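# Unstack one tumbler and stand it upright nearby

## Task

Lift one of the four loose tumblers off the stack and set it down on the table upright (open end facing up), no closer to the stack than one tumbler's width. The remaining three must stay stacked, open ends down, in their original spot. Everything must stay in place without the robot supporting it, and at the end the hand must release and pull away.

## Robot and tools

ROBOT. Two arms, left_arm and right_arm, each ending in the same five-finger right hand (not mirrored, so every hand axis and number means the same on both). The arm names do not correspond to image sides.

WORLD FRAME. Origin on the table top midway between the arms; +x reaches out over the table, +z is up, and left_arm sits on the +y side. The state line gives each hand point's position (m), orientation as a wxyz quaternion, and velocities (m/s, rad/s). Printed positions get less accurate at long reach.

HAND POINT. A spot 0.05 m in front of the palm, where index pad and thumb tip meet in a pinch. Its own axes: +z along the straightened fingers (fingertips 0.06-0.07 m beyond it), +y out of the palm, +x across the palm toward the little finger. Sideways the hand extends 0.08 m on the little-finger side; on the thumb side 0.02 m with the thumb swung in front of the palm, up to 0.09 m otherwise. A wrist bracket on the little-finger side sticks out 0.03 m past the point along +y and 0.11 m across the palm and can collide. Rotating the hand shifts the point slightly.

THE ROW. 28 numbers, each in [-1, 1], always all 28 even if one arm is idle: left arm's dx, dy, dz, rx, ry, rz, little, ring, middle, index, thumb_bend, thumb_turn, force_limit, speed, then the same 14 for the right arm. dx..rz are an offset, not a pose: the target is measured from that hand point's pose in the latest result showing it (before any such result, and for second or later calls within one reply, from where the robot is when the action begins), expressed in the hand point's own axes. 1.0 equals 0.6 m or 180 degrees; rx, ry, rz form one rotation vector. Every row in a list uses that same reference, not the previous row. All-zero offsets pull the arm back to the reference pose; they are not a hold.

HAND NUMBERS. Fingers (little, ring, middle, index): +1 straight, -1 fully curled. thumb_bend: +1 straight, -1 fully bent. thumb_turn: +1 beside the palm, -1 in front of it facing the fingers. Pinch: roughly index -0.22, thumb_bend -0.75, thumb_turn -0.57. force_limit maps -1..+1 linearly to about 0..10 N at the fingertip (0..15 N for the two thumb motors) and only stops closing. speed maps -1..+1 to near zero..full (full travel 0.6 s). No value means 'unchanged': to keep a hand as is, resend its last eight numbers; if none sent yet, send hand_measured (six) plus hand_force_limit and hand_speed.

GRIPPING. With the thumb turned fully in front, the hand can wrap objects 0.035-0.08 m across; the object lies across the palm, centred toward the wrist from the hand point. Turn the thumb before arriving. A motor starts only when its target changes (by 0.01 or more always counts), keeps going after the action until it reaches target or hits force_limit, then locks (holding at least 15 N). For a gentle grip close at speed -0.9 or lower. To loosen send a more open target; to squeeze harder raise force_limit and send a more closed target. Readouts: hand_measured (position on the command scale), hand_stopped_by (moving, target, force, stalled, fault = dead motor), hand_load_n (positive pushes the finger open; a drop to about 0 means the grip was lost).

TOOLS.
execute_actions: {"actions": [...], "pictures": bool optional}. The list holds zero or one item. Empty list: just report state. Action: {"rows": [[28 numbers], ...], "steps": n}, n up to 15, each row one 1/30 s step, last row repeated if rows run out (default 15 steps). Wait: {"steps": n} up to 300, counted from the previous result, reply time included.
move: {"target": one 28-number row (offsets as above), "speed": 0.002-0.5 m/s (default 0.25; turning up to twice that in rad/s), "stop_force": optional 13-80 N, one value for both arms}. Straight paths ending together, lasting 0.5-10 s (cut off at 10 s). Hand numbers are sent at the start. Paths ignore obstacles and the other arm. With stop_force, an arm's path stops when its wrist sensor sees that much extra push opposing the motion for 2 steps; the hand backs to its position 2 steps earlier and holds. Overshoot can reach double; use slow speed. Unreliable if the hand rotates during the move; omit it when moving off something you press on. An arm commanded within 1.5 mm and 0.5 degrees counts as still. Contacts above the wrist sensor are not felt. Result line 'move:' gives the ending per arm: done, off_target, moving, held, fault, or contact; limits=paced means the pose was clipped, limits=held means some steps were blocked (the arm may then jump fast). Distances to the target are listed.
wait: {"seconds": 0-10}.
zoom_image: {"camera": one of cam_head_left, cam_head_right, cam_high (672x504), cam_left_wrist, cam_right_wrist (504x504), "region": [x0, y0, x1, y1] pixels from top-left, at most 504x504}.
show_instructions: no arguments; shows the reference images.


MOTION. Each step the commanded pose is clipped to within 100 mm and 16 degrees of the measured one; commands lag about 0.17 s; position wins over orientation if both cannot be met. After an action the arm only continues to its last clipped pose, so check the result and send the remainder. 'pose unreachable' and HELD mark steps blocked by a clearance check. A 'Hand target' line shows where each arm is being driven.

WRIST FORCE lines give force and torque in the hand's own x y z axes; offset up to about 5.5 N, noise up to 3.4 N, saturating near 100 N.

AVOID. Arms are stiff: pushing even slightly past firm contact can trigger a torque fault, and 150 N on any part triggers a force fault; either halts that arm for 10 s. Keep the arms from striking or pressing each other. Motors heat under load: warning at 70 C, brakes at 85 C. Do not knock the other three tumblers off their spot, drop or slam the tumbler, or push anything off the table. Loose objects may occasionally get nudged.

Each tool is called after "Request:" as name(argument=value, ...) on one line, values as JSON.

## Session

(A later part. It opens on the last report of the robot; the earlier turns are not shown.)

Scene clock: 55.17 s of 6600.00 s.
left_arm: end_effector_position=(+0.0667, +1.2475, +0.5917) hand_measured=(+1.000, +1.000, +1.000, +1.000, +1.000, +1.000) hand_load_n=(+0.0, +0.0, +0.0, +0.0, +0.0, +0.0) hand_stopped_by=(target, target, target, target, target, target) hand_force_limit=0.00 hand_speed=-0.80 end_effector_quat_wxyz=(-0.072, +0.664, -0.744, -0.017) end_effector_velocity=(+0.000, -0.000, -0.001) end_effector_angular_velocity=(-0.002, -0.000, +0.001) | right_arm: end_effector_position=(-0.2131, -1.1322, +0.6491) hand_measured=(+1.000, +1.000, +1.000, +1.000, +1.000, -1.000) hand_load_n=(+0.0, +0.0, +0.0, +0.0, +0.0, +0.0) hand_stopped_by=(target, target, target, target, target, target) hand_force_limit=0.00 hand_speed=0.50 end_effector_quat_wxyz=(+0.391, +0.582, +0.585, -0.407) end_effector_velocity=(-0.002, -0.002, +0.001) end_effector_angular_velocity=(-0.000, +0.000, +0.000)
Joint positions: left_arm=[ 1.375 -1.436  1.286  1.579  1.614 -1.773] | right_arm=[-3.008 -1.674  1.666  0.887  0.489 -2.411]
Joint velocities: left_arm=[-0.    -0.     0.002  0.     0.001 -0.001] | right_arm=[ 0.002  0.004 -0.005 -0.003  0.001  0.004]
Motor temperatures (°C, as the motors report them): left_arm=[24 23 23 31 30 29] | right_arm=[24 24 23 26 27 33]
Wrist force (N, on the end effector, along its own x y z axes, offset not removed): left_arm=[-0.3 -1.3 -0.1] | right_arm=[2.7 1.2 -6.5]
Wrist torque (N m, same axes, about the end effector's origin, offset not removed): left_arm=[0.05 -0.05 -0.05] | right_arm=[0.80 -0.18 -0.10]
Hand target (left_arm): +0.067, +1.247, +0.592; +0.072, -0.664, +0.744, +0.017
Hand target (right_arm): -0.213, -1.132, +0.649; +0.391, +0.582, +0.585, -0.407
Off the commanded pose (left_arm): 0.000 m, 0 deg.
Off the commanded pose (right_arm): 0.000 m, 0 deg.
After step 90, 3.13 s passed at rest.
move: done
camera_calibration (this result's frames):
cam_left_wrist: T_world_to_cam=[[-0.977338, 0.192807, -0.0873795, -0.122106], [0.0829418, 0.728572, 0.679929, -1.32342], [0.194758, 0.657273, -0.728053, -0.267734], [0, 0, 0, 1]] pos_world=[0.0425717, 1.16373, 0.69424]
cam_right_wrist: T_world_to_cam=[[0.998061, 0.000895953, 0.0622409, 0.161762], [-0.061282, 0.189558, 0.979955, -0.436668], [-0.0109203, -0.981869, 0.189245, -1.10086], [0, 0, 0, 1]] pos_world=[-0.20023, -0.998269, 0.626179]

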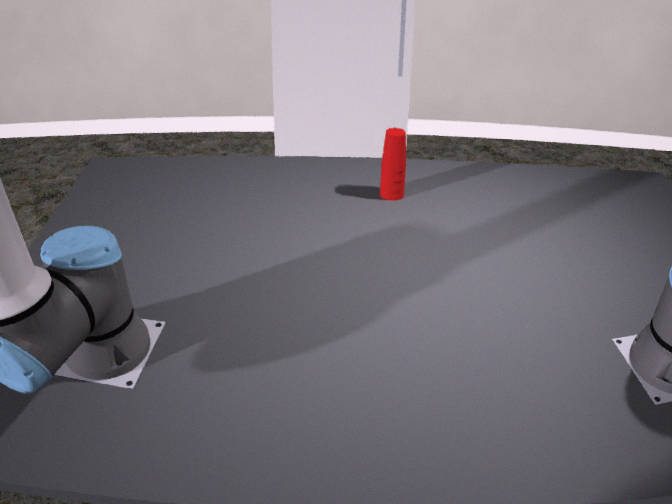

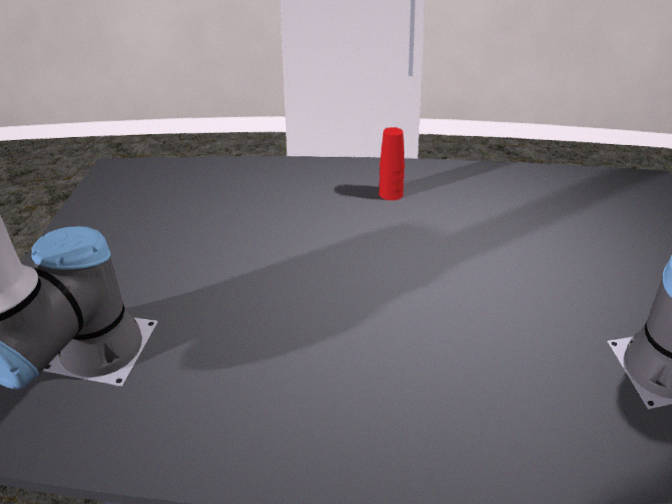

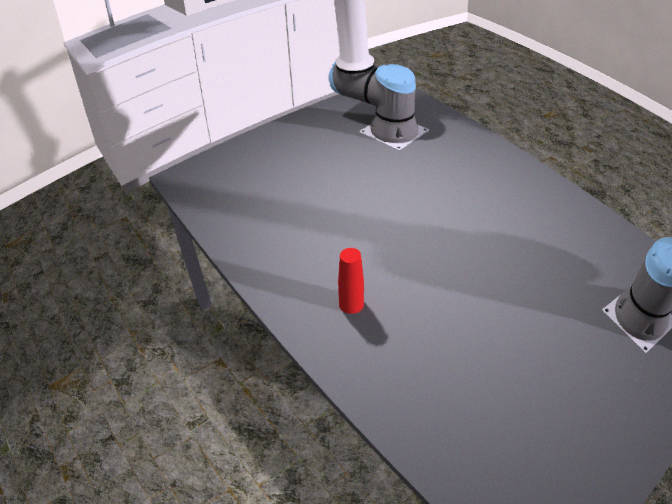

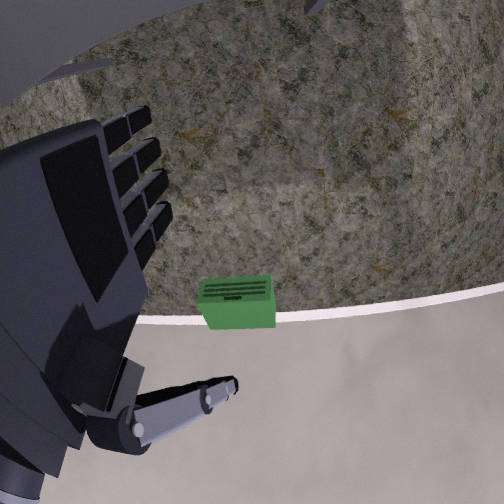

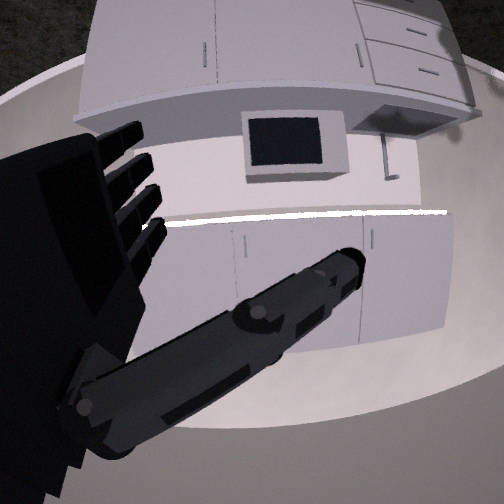

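Request:
move(target=[0,0,0,0,0,0,1,1,1,1,1,1,0,-0.8, -0.007,0.9,-0.005,-0.233,-0.005,-0.09,1,1,1,1,1,-1,0,0.5], speed=0.4)

Request:
move(target=[0,0,0,0,0,0,1,1,1,1,1,1,0,-0.8, -0.007,0.9,-0.005,-0.233,-0.005,-0.09,1,1,1,1,1,-1,0,0.5], speed=0.4)

Scene clock: 65.80 s of 6600.00 s.
left_arm: end_effector_position=(+0.0667, +1.2475, +0.5917) hand_measured=(+1.000, +1.000, +1.000, +1.000, +1.000, +1.000) hand_load_n=(+0.0, +0.0, +0.0, +0.0, +0.0, +0.0) hand_stopped_by=(target, target, target, target, target, target) hand_force_limit=0.00 hand_speed=-0.80 end_effector_quat_wxyz=(-0.072, +0.664, -0.744, -0.017) end_effector_velocity=(+0.001, -0.001, +0.001) end_effector_angular_velocity=(+0.002, -0.001, -0.002) | right_arm: end_effector_position=(+0.3263, -1.1350, +0.6435) hand_measured=(+1.000, +1.000, +1.000, +1.000, +1.000, -1.000) hand_load_n=(+0.0, +0.0, +0.0, +0.0, +0.0, +0.0) hand_stopped_by=(target, target, target, target, target, target) hand_force_limit=0.00 hand_speed=0.50 end_effector_quat_wxyz=(+0.518, +0.314, +0.763, -0.226) end_effector_velocity=(+0.002, -0.002, +0.000) end_effector_angular_velocity=(-0.001, +0.000, -0.001)
Joint positions: left_arm=[ 1.375 -1.436  1.286  1.579  1.614 -1.773] | right_arm=[-2.114 -1.761  1.729  0.774  0.563 -2.251]
Joint velocities: left_arm=[-0.001 -0.002 -0.    -0.     0.     0.001] | right_arm=[ 0.006  0.001 -0.003 -0.007  0.005  0.008]
Motor temperatures (°C, as the motors report them): left_arm=[24 23 23 31 30 29] | right_arm=[24 24 23 26 27 33]
Wrist force (N, on the end effector, along its own x y z axes, offset not removed): left_arm=[-2.1 -1.8 -2.1] | right_arm=[-3.5 5.0 4.2]
Wrist torque (N m, same axes, about the end effector's origin, offset not removed): left_arm=[0.11 0.26 -0.09] | right_arm=[0.86 0.40 -0.38]
Hand target (left_arm): +0.067, +1.247, +0.592; +0.072, -0.664, +0.744, +0.017
Hand target (right_arm): +0.327, -1.135, +0.643; +0.518, +0.314, +0.763, -0.226
Off the commanded pose (left_arm): 0.000 m, 0 deg.
Off the commanded pose (right_arm): 0.001 m, 0 deg.
After step 90, 5.47 s passed at rest.
move: done
camera_calibration (this result's frames):
cam_left_wrist: T_world_to_cam=[[-0.977338, 0.192807, -0.0873793, -0.122106], [0.0829419, 0.728572, 0.679929, -1.32342], [0.194757, 0.657273, -0.728053, -0.267734], [0, 0, 0, 1]] pos_world=[0.0425717, 1.16373, 0.69424]
cam_right_wrist: T_world_to_cam=[[0.705308, 0.70602, 0.0638528, 0.518536], [-0.179135, 0.0903524, 0.979667, -0.471469], [0.685895, -0.702405, 0.190199, -1.00752], [0, 0, 0, 1]] pos_world=[0.240867, -1.03118, 0.620401]

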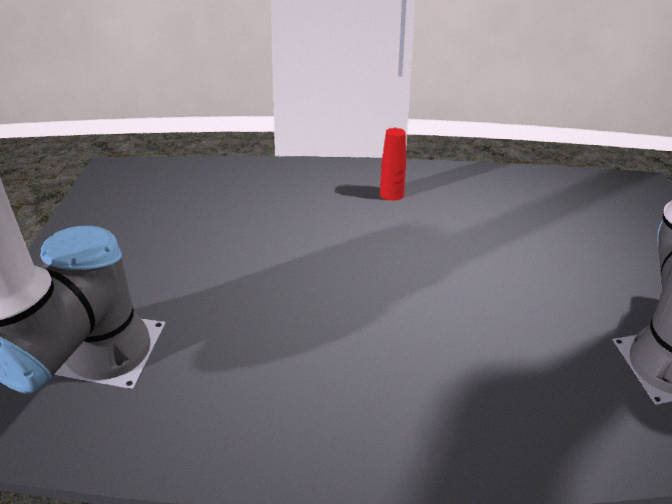

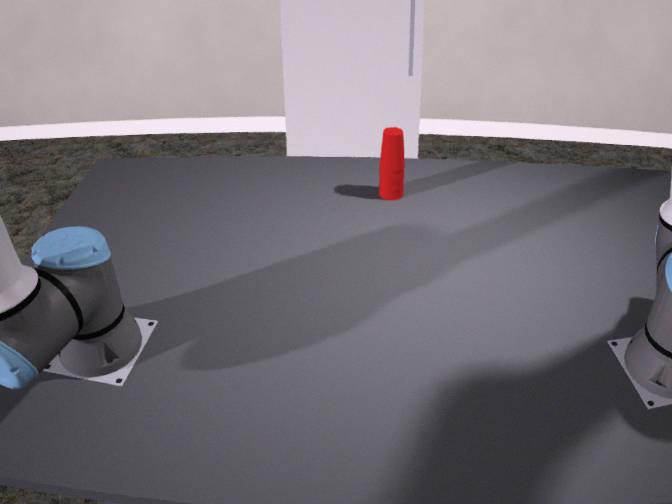

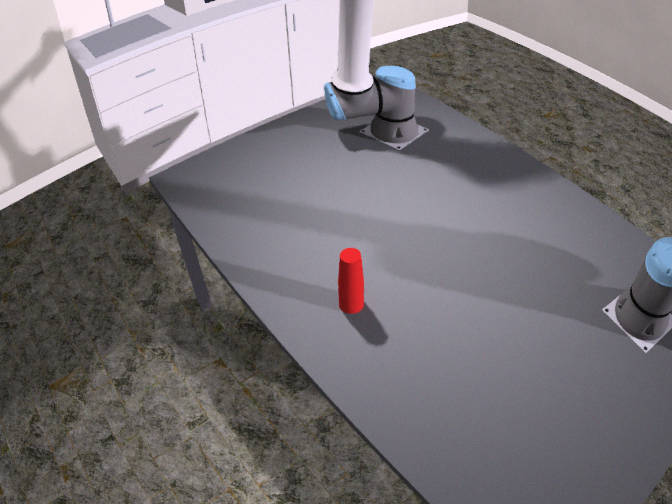

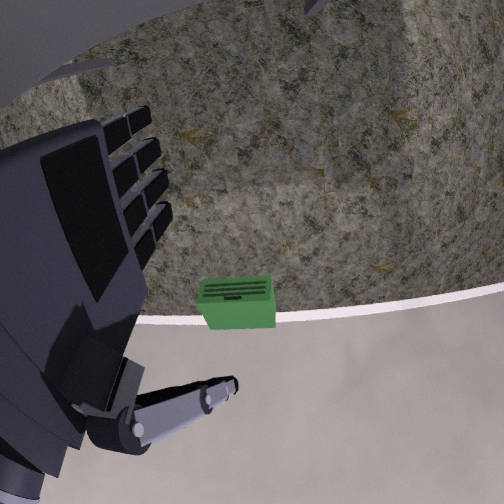

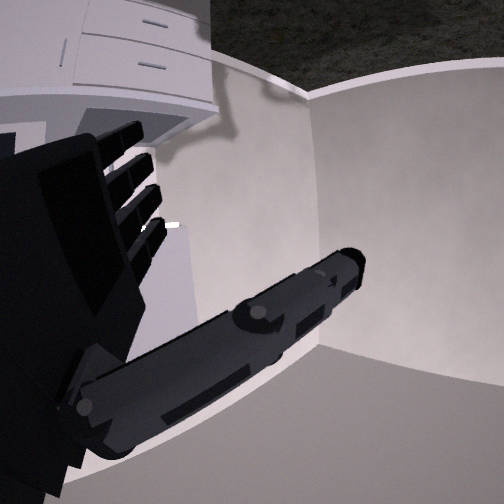

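Scene clock: 67.93 s of 6600.00 s.
left_arm: end_effector_position=(+0.0667, +1.2475, +0.5917) hand_measured=(+1.000, +1.000, +1.000, +1.000, +1.000, +1.000) hand_load_n=(+0.0, +0.0, +0.0, +0.0, +0.0, +0.0) hand_stopped_by=(target, target, target, target, target, target) hand_force_limit=0.00 hand_speed=-0.80 end_effector_quat_wxyz=(-0.072, +0.664, -0.744, -0.017) end_effector_velocity=(+0.000, -0.000, +0.001) end_effector_angular_velocity=(+0.001, +0.000, -0.000) | right_arm: end_effector_position=(+0.7100, -0.7559, +0.6388) hand_measured=(+1.000, +1.000, +1.000, +1.000, +1.000, -1.000) hand_load_n=(+0.0, +0.0, +0.0, +0.0, +0.0, +0.0) hand_stopped_by=(target, target, target, target, target, target) hand_force_limit=0.00 hand_speed=0.50 end_effector_quat_wxyz=(+0.566, -0.001, +0.824, -0.011) end_effector_velocity=(+0.003, +0.000, -0.000) end_effector_angular_velocity=(-0.001, +0.001, +0.000)
Joint positions: left_arm=[ 1.375 -1.436  1.286  1.579  1.614 -1.773] | right_arm=[-1.138 -1.733  1.695  0.619  0.713 -2.051]
Joint velocities: left_arm=[-0.001 -0.001 -0.001  0.001 -0.001 -0.   ] | right_arm=[ 0.006  0.004 -0.004 -0.003  0.006  0.003]
Motor temperatures (°C, as the motors report them): left_arm=[24 23 23 31 30 29] | right_arm=[24 24 23 26 27 33]
Wrist force (N, on the end effector, along its own x y z axes, offset not removed): left_arm=[-1.0 -2.3 -1.7] | right_arm=[3.0 -0.8 -3.0]
Wrist torque (N m, same axes, about the end effector's origin, offset not removed): left_arm=[0.08 0.15 -0.09] | right_arm=[0.24 -0.29 -0.17]
Hand target (left_arm): +0.067, +1.247, +0.592; +0.072, -0.664, +0.744, +0.017
Hand target (right_arm): +0.710, -0.756, +0.639; +0.566, -0.001, +0.824, -0.011
Off the commanded pose (left_arm): 0.000 m, 0 deg.
Off the commanded pose (right_arm): 0.001 m, 0 deg.
move: done
camera_calibration (this result's frames):
cam_left_wrist: T_world_to_cam=[[-0.977338, 0.192807, -0.0873795, -0.122105], [0.0829416, 0.728572, 0.679929, -1.32342], [0.194757, 0.657273, -0.728053, -0.267734], [0, 0, 0, 1]] pos_world=[0.0425716, 1.16373, 0.69424]
cam_right_wrist: T_world_to_cam=[[-0.0000195975, 0.997912, 0.0645882, 0.701487], [-0.192579, -0.063383, 0.979232, -0.53877], [0.981282, -0.0124191, 0.192178, -0.692875], [0, 0, 0, 1]] pos_world=[0.576164, -0.742776, 0.615428]

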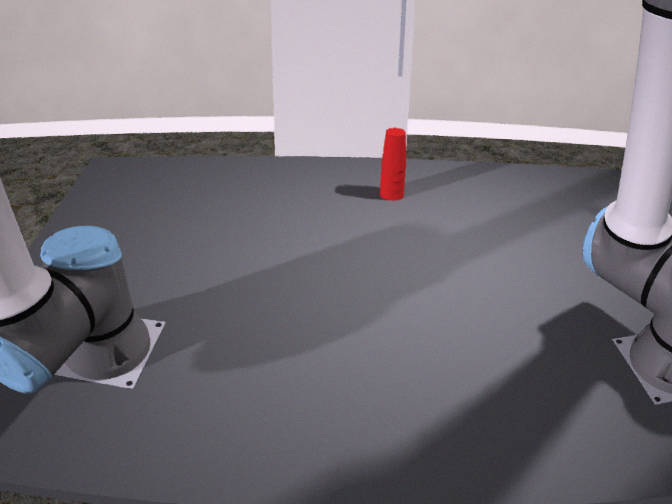

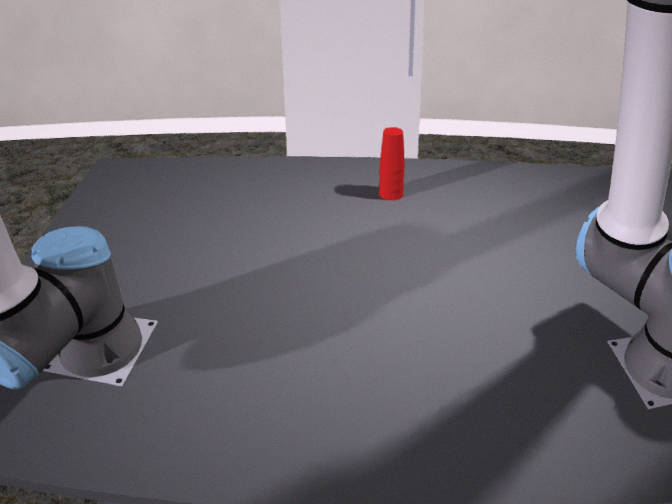

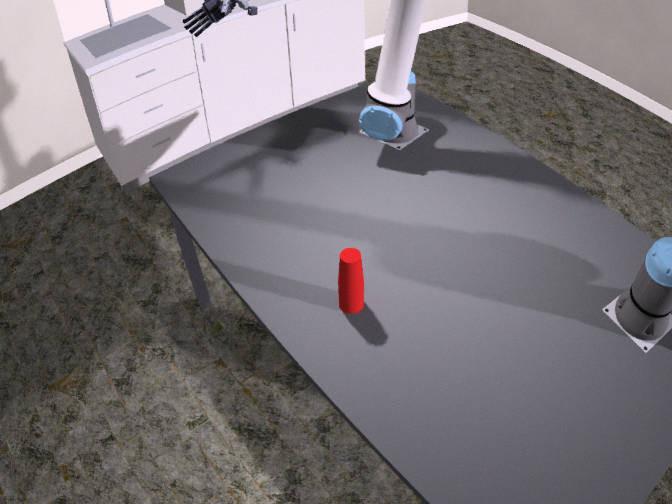

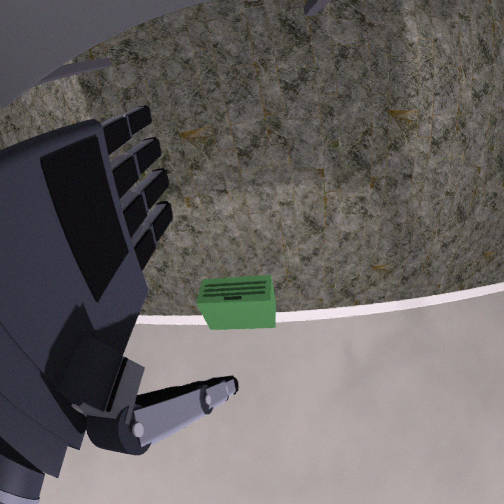

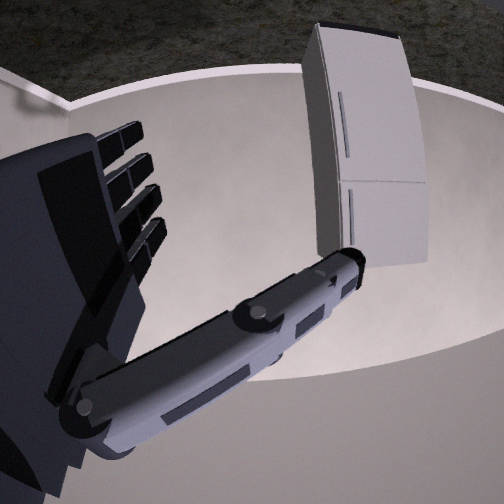

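Request:
move(target=[0,0,0,0,0,0,1,1,1,1,1,1,0,-0.8, 0.62,1.0,0.24,0,-0.117,0,1,1,1,1,1,-1,0,0.5], speed=0.3)

Scene clock: 74.07 s of 6600.00 s.
left_arm: end_effector_position=(+0.0667, +1.2475, +0.5917) hand_measured=(+1.000, +1.000, +1.000, +1.000, +1.000, +1.000) hand_load_n=(+0.0, +0.0, +0.0, +0.0, +0.0, +0.0) hand_stopped_by=(target, target, target, target, target, target) hand_force_limit=0.00 hand_speed=-0.80 end_effector_quat_wxyz=(-0.072, +0.664, -0.744, -0.017) end_effector_velocity=(-0.001, -0.000, +0.000) end_effector_angular_velocity=(+0.001, +0.001, +0.002) | right_arm: end_effector_position=(+0.7162, -0.1637, +0.2300) hand_measured=(+1.000, +1.000, +1.000, +1.000, +1.000, -1.000) hand_load_n=(+0.0, +0.0, +0.0, +0.0, +0.0, +0.0) hand_stopped_by=(target, target, target, target, target, target) hand_force_limit=0.00 hand_speed=0.50 end_effector_quat_wxyz=(+0.707, -0.002, +0.707, -0.009) end_effector_velocity=(+0.001, +0.002, -0.001) end_effector_angular_velocity=(+0.001, -0.003, -0.002)
Joint positions: left_arm=[ 1.375 -1.436  1.286  1.579  1.614 -1.773] | right_arm=[ 0.241 -1.334  2.26  -0.927  1.997 -1.587]
Joint velocities: left_arm=[ 0.001 -0.    -0.     0.    -0.001 -0.001] | right_arm=[ 0.004  0.006 -0.003 -0.006  0.007  0.   ]
Motor temperatures (°C, as the motors report them): left_arm=[24 23 23 31 30 29] | right_arm=[24 24 23 26 27 33]
Wrist force (N, on the end effector, along its own x y z axes, offset not removed): left_arm=[-2.6 -2.6 -1.9] | right_arm=[2.7 2.4 -7.7]
Wrist torque (N m, same axes, about the end effector's origin, offset not removed): left_arm=[-0.03 0.35 -0.30] | right_arm=[1.22 -0.12 -0.02]
Hand target (left_arm): +0.067, +1.247, +0.592; +0.072, -0.664, +0.744, +0.017
Hand target (right_arm): +0.716, -0.163, +0.230; +0.707, -0.002, +0.707, -0.009
Off the commanded pose (left_arm): 0.000 m, 0 deg.
Off the commanded pose (right_arm): 0.002 m, 0 deg.
After step 90, 0.07 s passed at rest.
move: done
camera_calibration (this result's frames):
cam_left_wrist: T_world_to_cam=[[-0.977338, 0.192807, -0.0873796, -0.122106], [0.0829417, 0.728572, 0.679929, -1.32342], [0.194758, 0.657273, -0.728053, -0.267734], [0, 0, 0, 1]] pos_world=[0.0425717, 1.16373, 0.69424]
cam_right_wrist: T_world_to_cam=[[-0.0298894, 0.997851, 0.0583096, 0.159769], [-0.531448, -0.0652716, 0.844573, 0.173627], [0.846563, -0.00574471, 0.532257, -0.593723], [0, 0, 0, 1]] pos_world=[0.599674, -0.151503, 0.160056]

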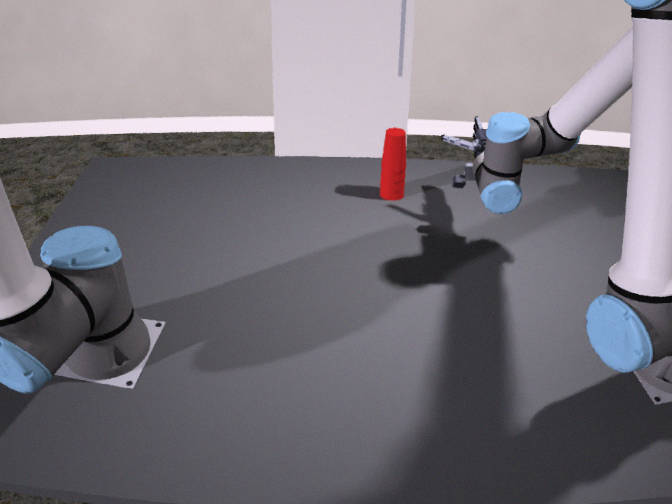

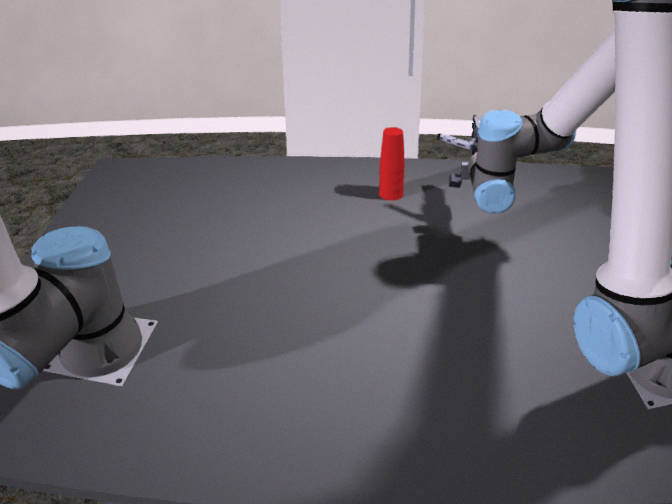

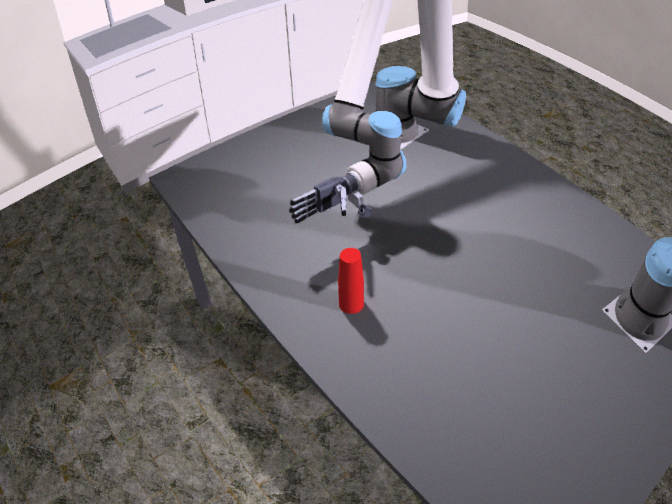

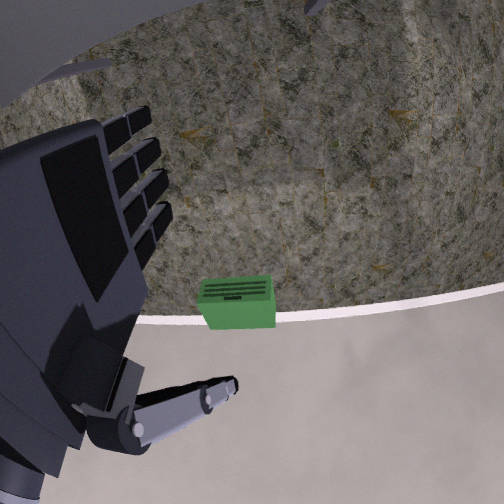

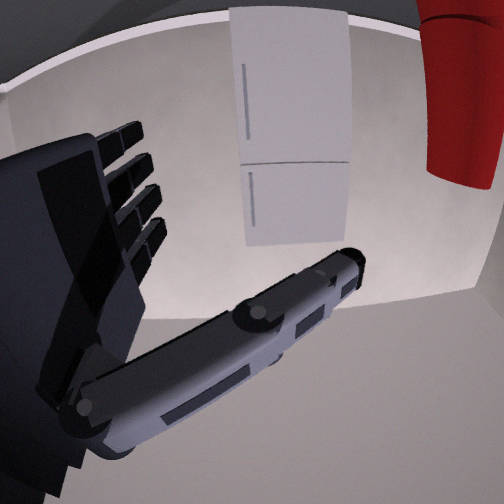

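Request:
move(target=[0,0,0,0,0,0,1,1,1,1,1,1,0,-0.8, 0.067,0.11,0.085,0,0,0,1,1,1,1,1,-1,0,0.5], speed=0.1)

Scene clock: 79.27 s of 6600.00 s.
left_arm: end_effector_position=(+0.0667, +1.2475, +0.5917) hand_measured=(+1.000, +1.000, +1.000, +1.000, +1.000, +1.000) hand_load_n=(+0.0, +0.0, +0.0, +0.0, +0.0, +0.0) hand_stopped_by=(target, target, target, target, target, target) hand_force_limit=0.00 hand_speed=-0.80 end_effector_quat_wxyz=(-0.072, +0.664, -0.744, -0.017) end_effector_velocity=(+0.001, +0.000, -0.000) end_effector_angular_velocity=(-0.001, -0.000, -0.001) | right_arm: end_effector_position=(+0.7677, -0.0990, +0.1888) hand_measured=(+1.000, +1.000, +1.000, +1.000, +1.000, -1.000) hand_load_n=(+0.0, +0.0, +0.0, +0.0, +0.0, +0.0) hand_stopped_by=(target, target, target, target, target, target) hand_force_limit=0.00 hand_speed=0.50 end_effector_quat_wxyz=(+0.707, -0.002, +0.707, -0.009) end_effector_velocity=(+0.001, +0.002, -0.001) end_effector_angular_velocity=(-0.001, -0.000, -0.000)
Joint positions: left_arm=[ 1.375 -1.436  1.286  1.579  1.614 -1.773] | right_arm=[ 0.308 -1.166  2.117 -0.952  2.065 -1.587]
Joint velocities: left_arm=[-0.001  0.     0.    -0.     0.     0.001] | right_arm=[ 0.002  0.004 -0.004  0.     0.002 -0.001]
Motor temperatures (°C, as the motors report them): left_arm=[24 23 23 31 30 29] | right_arm=[24 24 23 26 27 33]
Wrist force (N, on the end effector, along its own x y z axes, offset not removed): left_arm=[-3.4 -3.3 -3.4] | right_arm=[-0.3 -0.9 -3.7]
Wrist torque (N m, same axes, about the end effector's origin, offset not removed): left_arm=[-0.06 0.53 -0.19] | right_arm=[0.37 0.40 -0.47]
Hand target (left_arm): +0.067, +1.247, +0.592; +0.072, -0.664, +0.744, +0.017
Hand target (right_arm): +0.768, -0.099, +0.189; +0.707, -0.002, +0.707, -0.009
Off the commanded pose (left_arm): 0.000 m, 0 deg.
Off the commanded pose (right_arm): 0.000 m, 0 deg.
After step 90, 0.80 s passed at rest.
move: done
camera_calibration (this result's frames):
cam_left_wrist: T_world_to_cam=[[-0.977338, 0.192807, -0.0873794, -0.122106], [0.0829419, 0.728572, 0.679929, -1.32342], [0.194758, 0.657273, -0.728053, -0.267734], [0, 0, 0, 1]] pos_world=[0.0425716, 1.16373, 0.69424]
cam_right_wrist: T_world_to_cam=[[-0.0299116, 0.997842, 0.0584535, 0.0991978], [-0.531397, -0.0654056, 0.844594, 0.239934], [0.846595, -0.00579885, 0.532207, -0.615012], [0, 0, 0, 1]] pos_world=[0.651133, -0.086857, 0.118868]

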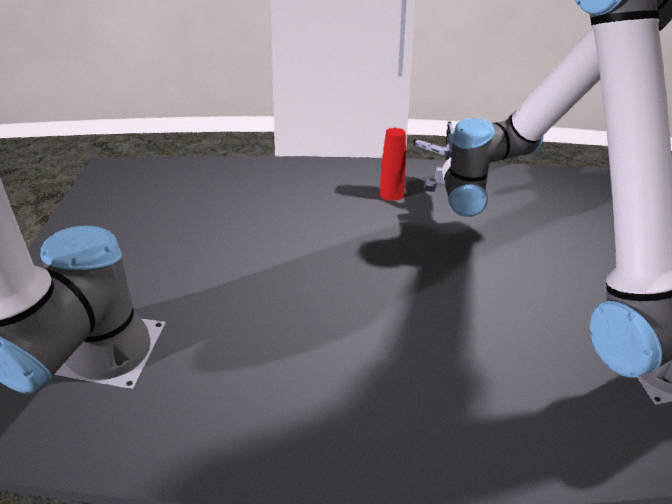

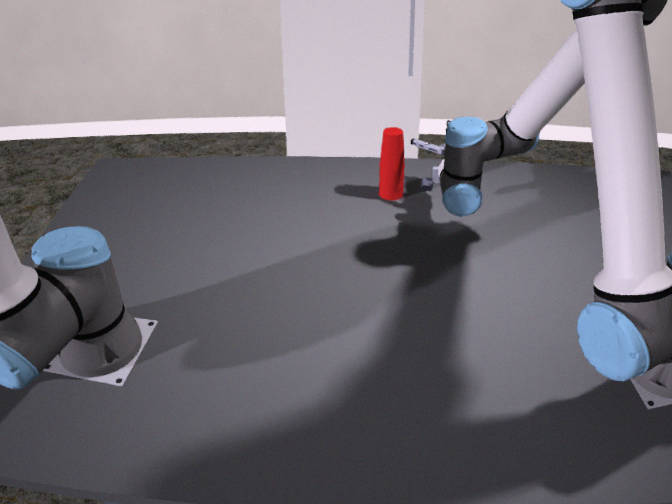

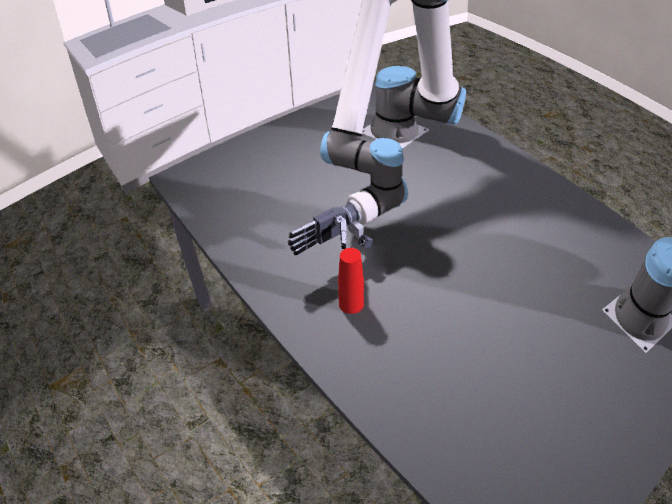

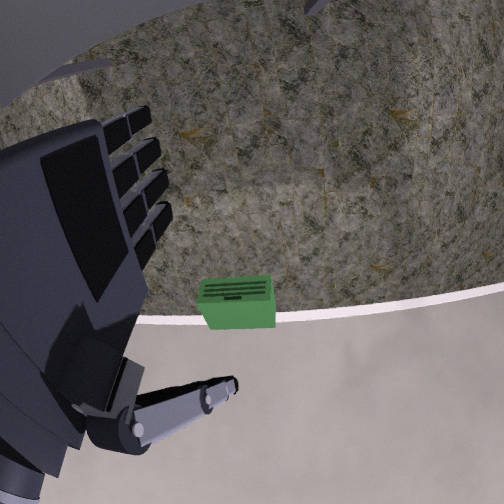

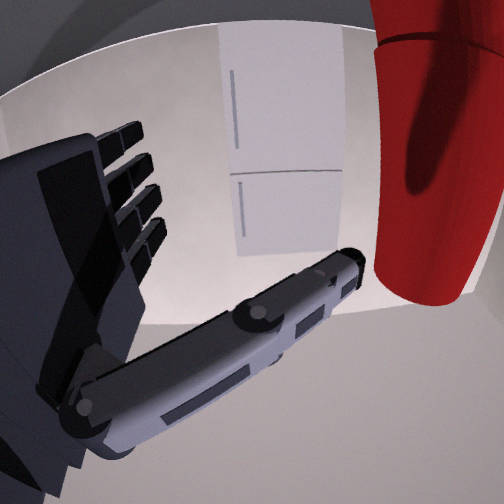

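Request:
move(target=[0,0,0,0,0,0,1,1,1,1,1,1,0,-0.8, 0,0.1,0.03,0,0,0,1,1,1,1,1,-1,0,0.5], speed=0.05)

Scene clock: 88.63 s of 6600.00 s.
left_arm: end_effector_position=(+0.0667, +1.2475, +0.5917) hand_measured=(+1.000, +1.000, +1.000, +1.000, +1.000, +1.000) hand_load_n=(+0.0, +0.0, +0.0, +0.0, +0.0, +0.0) hand_stopped_by=(target, target, target, target, target, target) hand_force_limit=0.00 hand_speed=-0.80 end_effector_quat_wxyz=(-0.072, +0.664, -0.744, -0.017) end_effector_velocity=(+0.000, +0.000, +0.000) end_effector_angular_velocity=(-0.000, +0.001, -0.001) | right_arm: end_effector_position=(+0.7862, -0.0394, +0.1878) hand_measured=(+1.000, +1.000, +1.000, +1.000, +1.000, -1.000) hand_load_n=(+0.0, +0.0, +0.0, +0.0, +0.0, +0.0) hand_stopped_by=(target, target, target, target, target, target) hand_force_limit=0.00 hand_speed=0.50 end_effector_quat_wxyz=(+0.707, -0.002, +0.707, -0.009) end_effector_velocity=(+0.001, +0.002, -0.000) end_effector_angular_velocity=(-0.000, +0.000, -0.001)
Joint positions: left_arm=[ 1.375 -1.436  1.286  1.579  1.614 -1.773] | right_arm=[ 0.379 -1.1    2.004 -0.905  2.135 -1.587]
Joint velocities: left_arm=[-0.001  0.001 -0.001  0.    -0.001  0.001] | right_arm=[ 0.002  0.002 -0.004  0.002  0.003 -0.   ]
Motor temperatures (°C, as the motors report them): left_arm=[24 23 23 31 30 29] | right_arm=[24 24 23 26 27 33]
Wrist force (N, on the end effector, along its own x y z axes, offset not removed): left_arm=[-1.0 -1.5 0.2] | right_arm=[0.5 -5.5 -4.2]
Wrist torque (N m, same axes, about the end effector's origin, offset not removed): left_arm=[0.03 0.12 0.00] | right_arm=[-0.33 0.09 -0.39]
Hand target (left_arm): +0.067, +1.247, +0.592; +0.072, -0.664, +0.744, +0.017
Hand target (right_arm): +0.786, -0.039, +0.188; +0.707, -0.002, +0.707, -0.009
Off the commanded pose (left_arm): 0.000 m, 0 deg.
Off the commanded pose (right_arm): 0.000 m, 0 deg.
After step 90, 4.70 s passed at rest.
move: done
camera_calibration (this result's frames):
cam_left_wrist: T_world_to_cam=[[-0.977338, 0.192807, -0.0873795, -0.122105], [0.0829416, 0.728572, 0.679929, -1.32342], [0.194757, 0.657273, -0.728053, -0.267734], [0, 0, 0, 1]] pos_world=[0.0425717, 1.16373, 0.69424]
cam_right_wrist: T_world_to_cam=[[-0.0299347, 0.997833, 0.0585916, 0.0403319], [-0.531339, -0.0655352, 0.844621, 0.254455], [0.84663, -0.00584852, 0.532149, -0.629797], [0, 0, 0, 1]] pos_world=[0.669615, -0.0272521, 0.117864]

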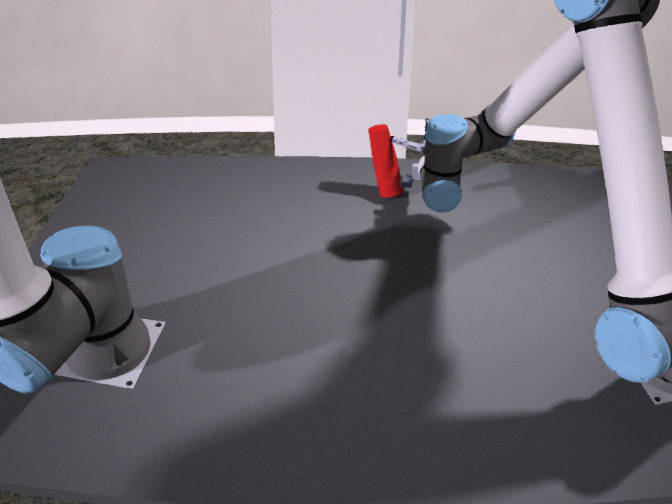

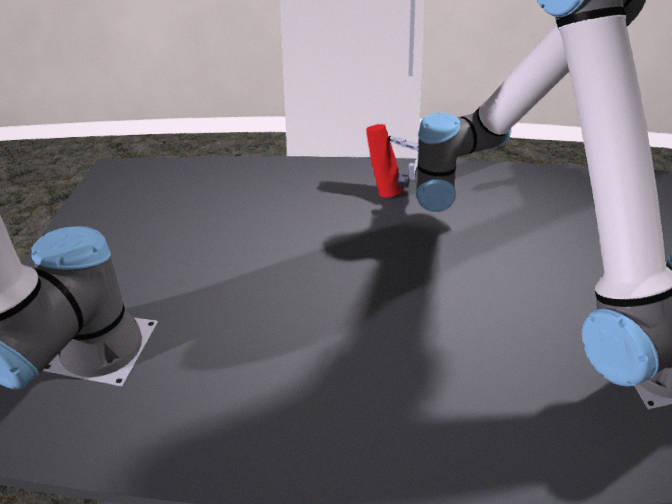

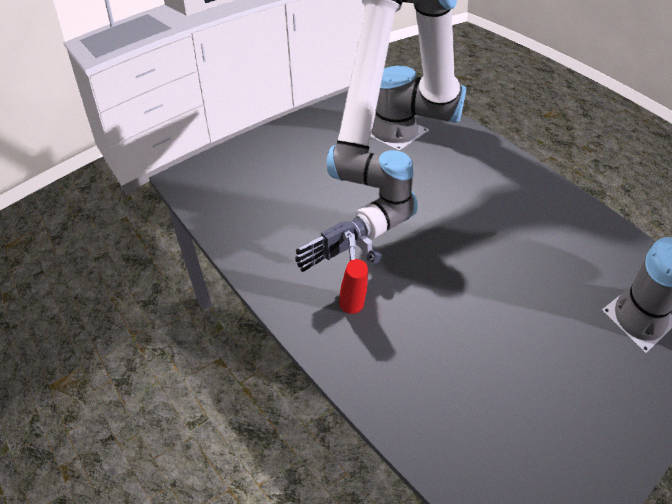

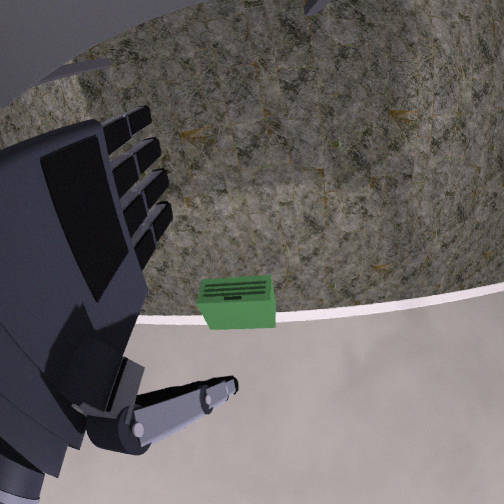

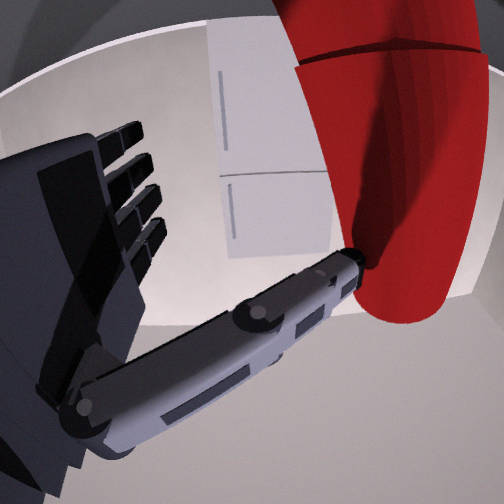

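The thumb is tipping the stack. Back off.

Request:
move(target=[0,0,0,0,0,0,1,1,1,1,1,1,0,-0.8, 0,-0.09,0,0,0,0,1,1,1,1,1,-1,0,0.5], speed=0.03)

Scene clock: 95.57 s of 6600.00 s.
left_arm: end_effector_position=(+0.0667, +1.2475, +0.5917) hand_measured=(+1.000, +1.000, +1.000, +1.000, +1.000, +1.000) hand_load_n=(+0.0, +0.0, +0.0, +0.0, +0.0, +0.0) hand_stopped_by=(target, target, target, target, target, target) hand_force_limit=0.00 hand_speed=-0.80 end_effector_quat_wxyz=(-0.072, +0.664, -0.744, -0.017) end_effector_velocity=(-0.000, -0.000, -0.000) end_effector_angular_velocity=(-0.000, -0.001, +0.002) | right_arm: end_effector_position=(+0.7857, -0.0932, +0.1887) hand_measured=(+1.000, +1.000, +1.000, +1.000, +1.000, -1.000) hand_load_n=(+0.0, +0.0, +0.0, +0.0, +0.0, +0.0) hand_stopped_by=(target, target, target, target, target, target) hand_force_limit=0.00 hand_speed=0.50 end_effector_quat_wxyz=(+0.707, -0.002, +0.707, -0.009) end_effector_velocity=(+0.000, -0.003, +0.000) end_effector_angular_velocity=(-0.000, -0.001, -0.000)
Joint positions: left_arm=[ 1.375 -1.436  1.286  1.579  1.614 -1.773] | right_arm=[ 0.303 -1.146  2.083 -0.938  2.059 -1.587]
Joint velocities: left_arm=[ 0.001  0.     0.    -0.     0.001 -0.001] | right_arm=[-0.004 -0.002  0.003 -0.002 -0.004 -0.   ]
Motor temperatures (°C, as the motors report them): left_arm=[24 23 23 31 30 29] | right_arm=[24 24 23 26 27 33]
Wrist force (N, on the end effector, along its own x y z axes, offset not removed): left_arm=[-3.1 -1.0 -0.4] | right_arm=[0.9 -0.7 -1.1]
Wrist torque (N m, same axes, about the end effector's origin, offset not removed): left_arm=[0.13 0.37 -0.29] | right_arm=[-0.01 -0.14 -0.37]
Hand target (left_arm): +0.067, +1.247, +0.592; +0.072, -0.664, +0.744, +0.017
Hand target (right_arm): +0.786, -0.093, +0.189; +0.707, -0.002, +0.707, -0.009
Off the commanded pose (left_arm): 0.000 m, 0 deg.
Off the commanded pose (right_arm): 0.000 m, 0 deg.
After step 90, 1.80 s passed at rest.
move: done
camera_calibration (this result's frames):
cam_left_wrist: T_world_to_cam=[[-0.977338, 0.192807, -0.0873796, -0.122105], [0.0829416, 0.728572, 0.679929, -1.32342], [0.194757, 0.657273, -0.728053, -0.267734], [0, 0, 0, 1]] pos_world=[0.0425717, 1.16373, 0.69424]
cam_right_wrist: T_world_to_cam=[[-0.0299074, 0.997843, 0.0584384, 0.0938766], [-0.531407, -0.0653904, 0.844589, 0.249969], [0.846589, -0.00579509, 0.532216, -0.630142], [0, 0, 0, 1]] pos_world=[0.669114, -0.0809802, 0.118764]

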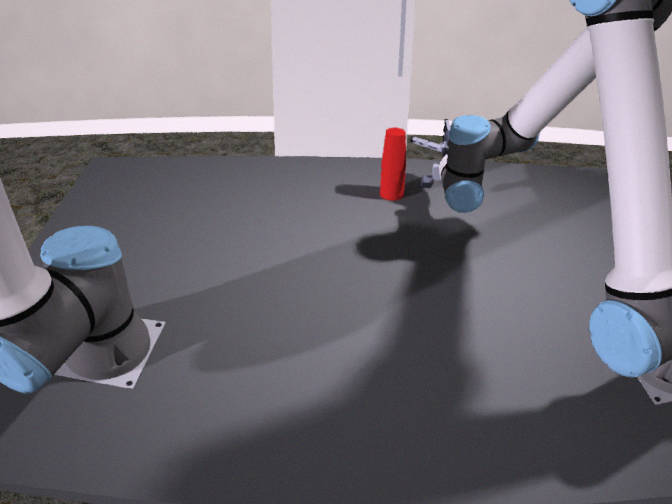

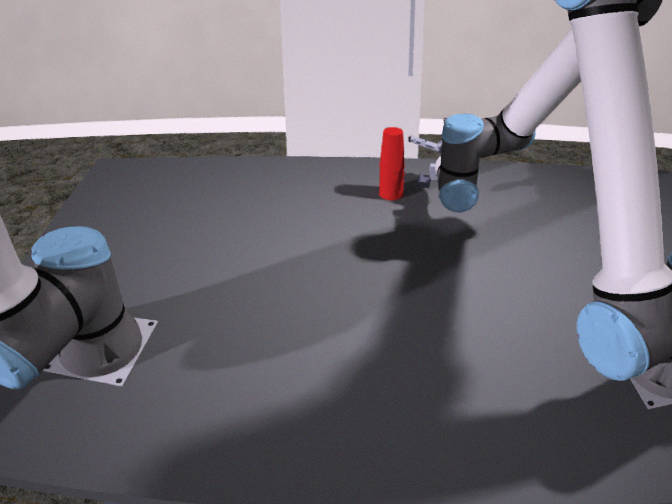

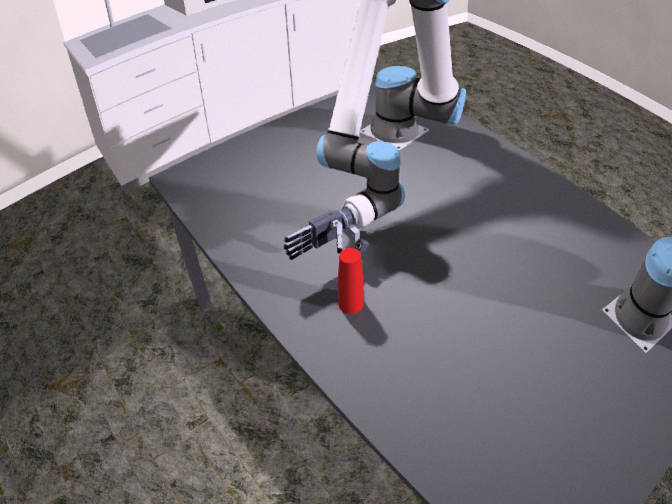

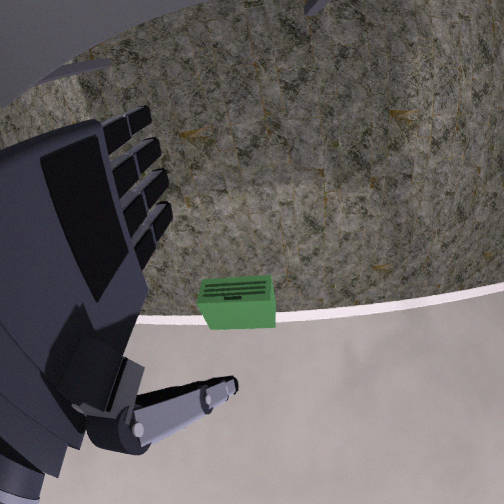

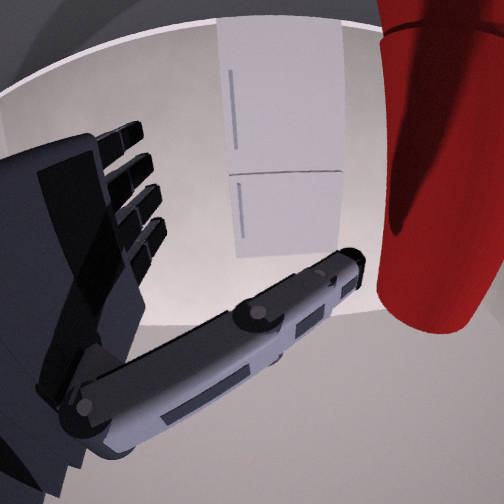

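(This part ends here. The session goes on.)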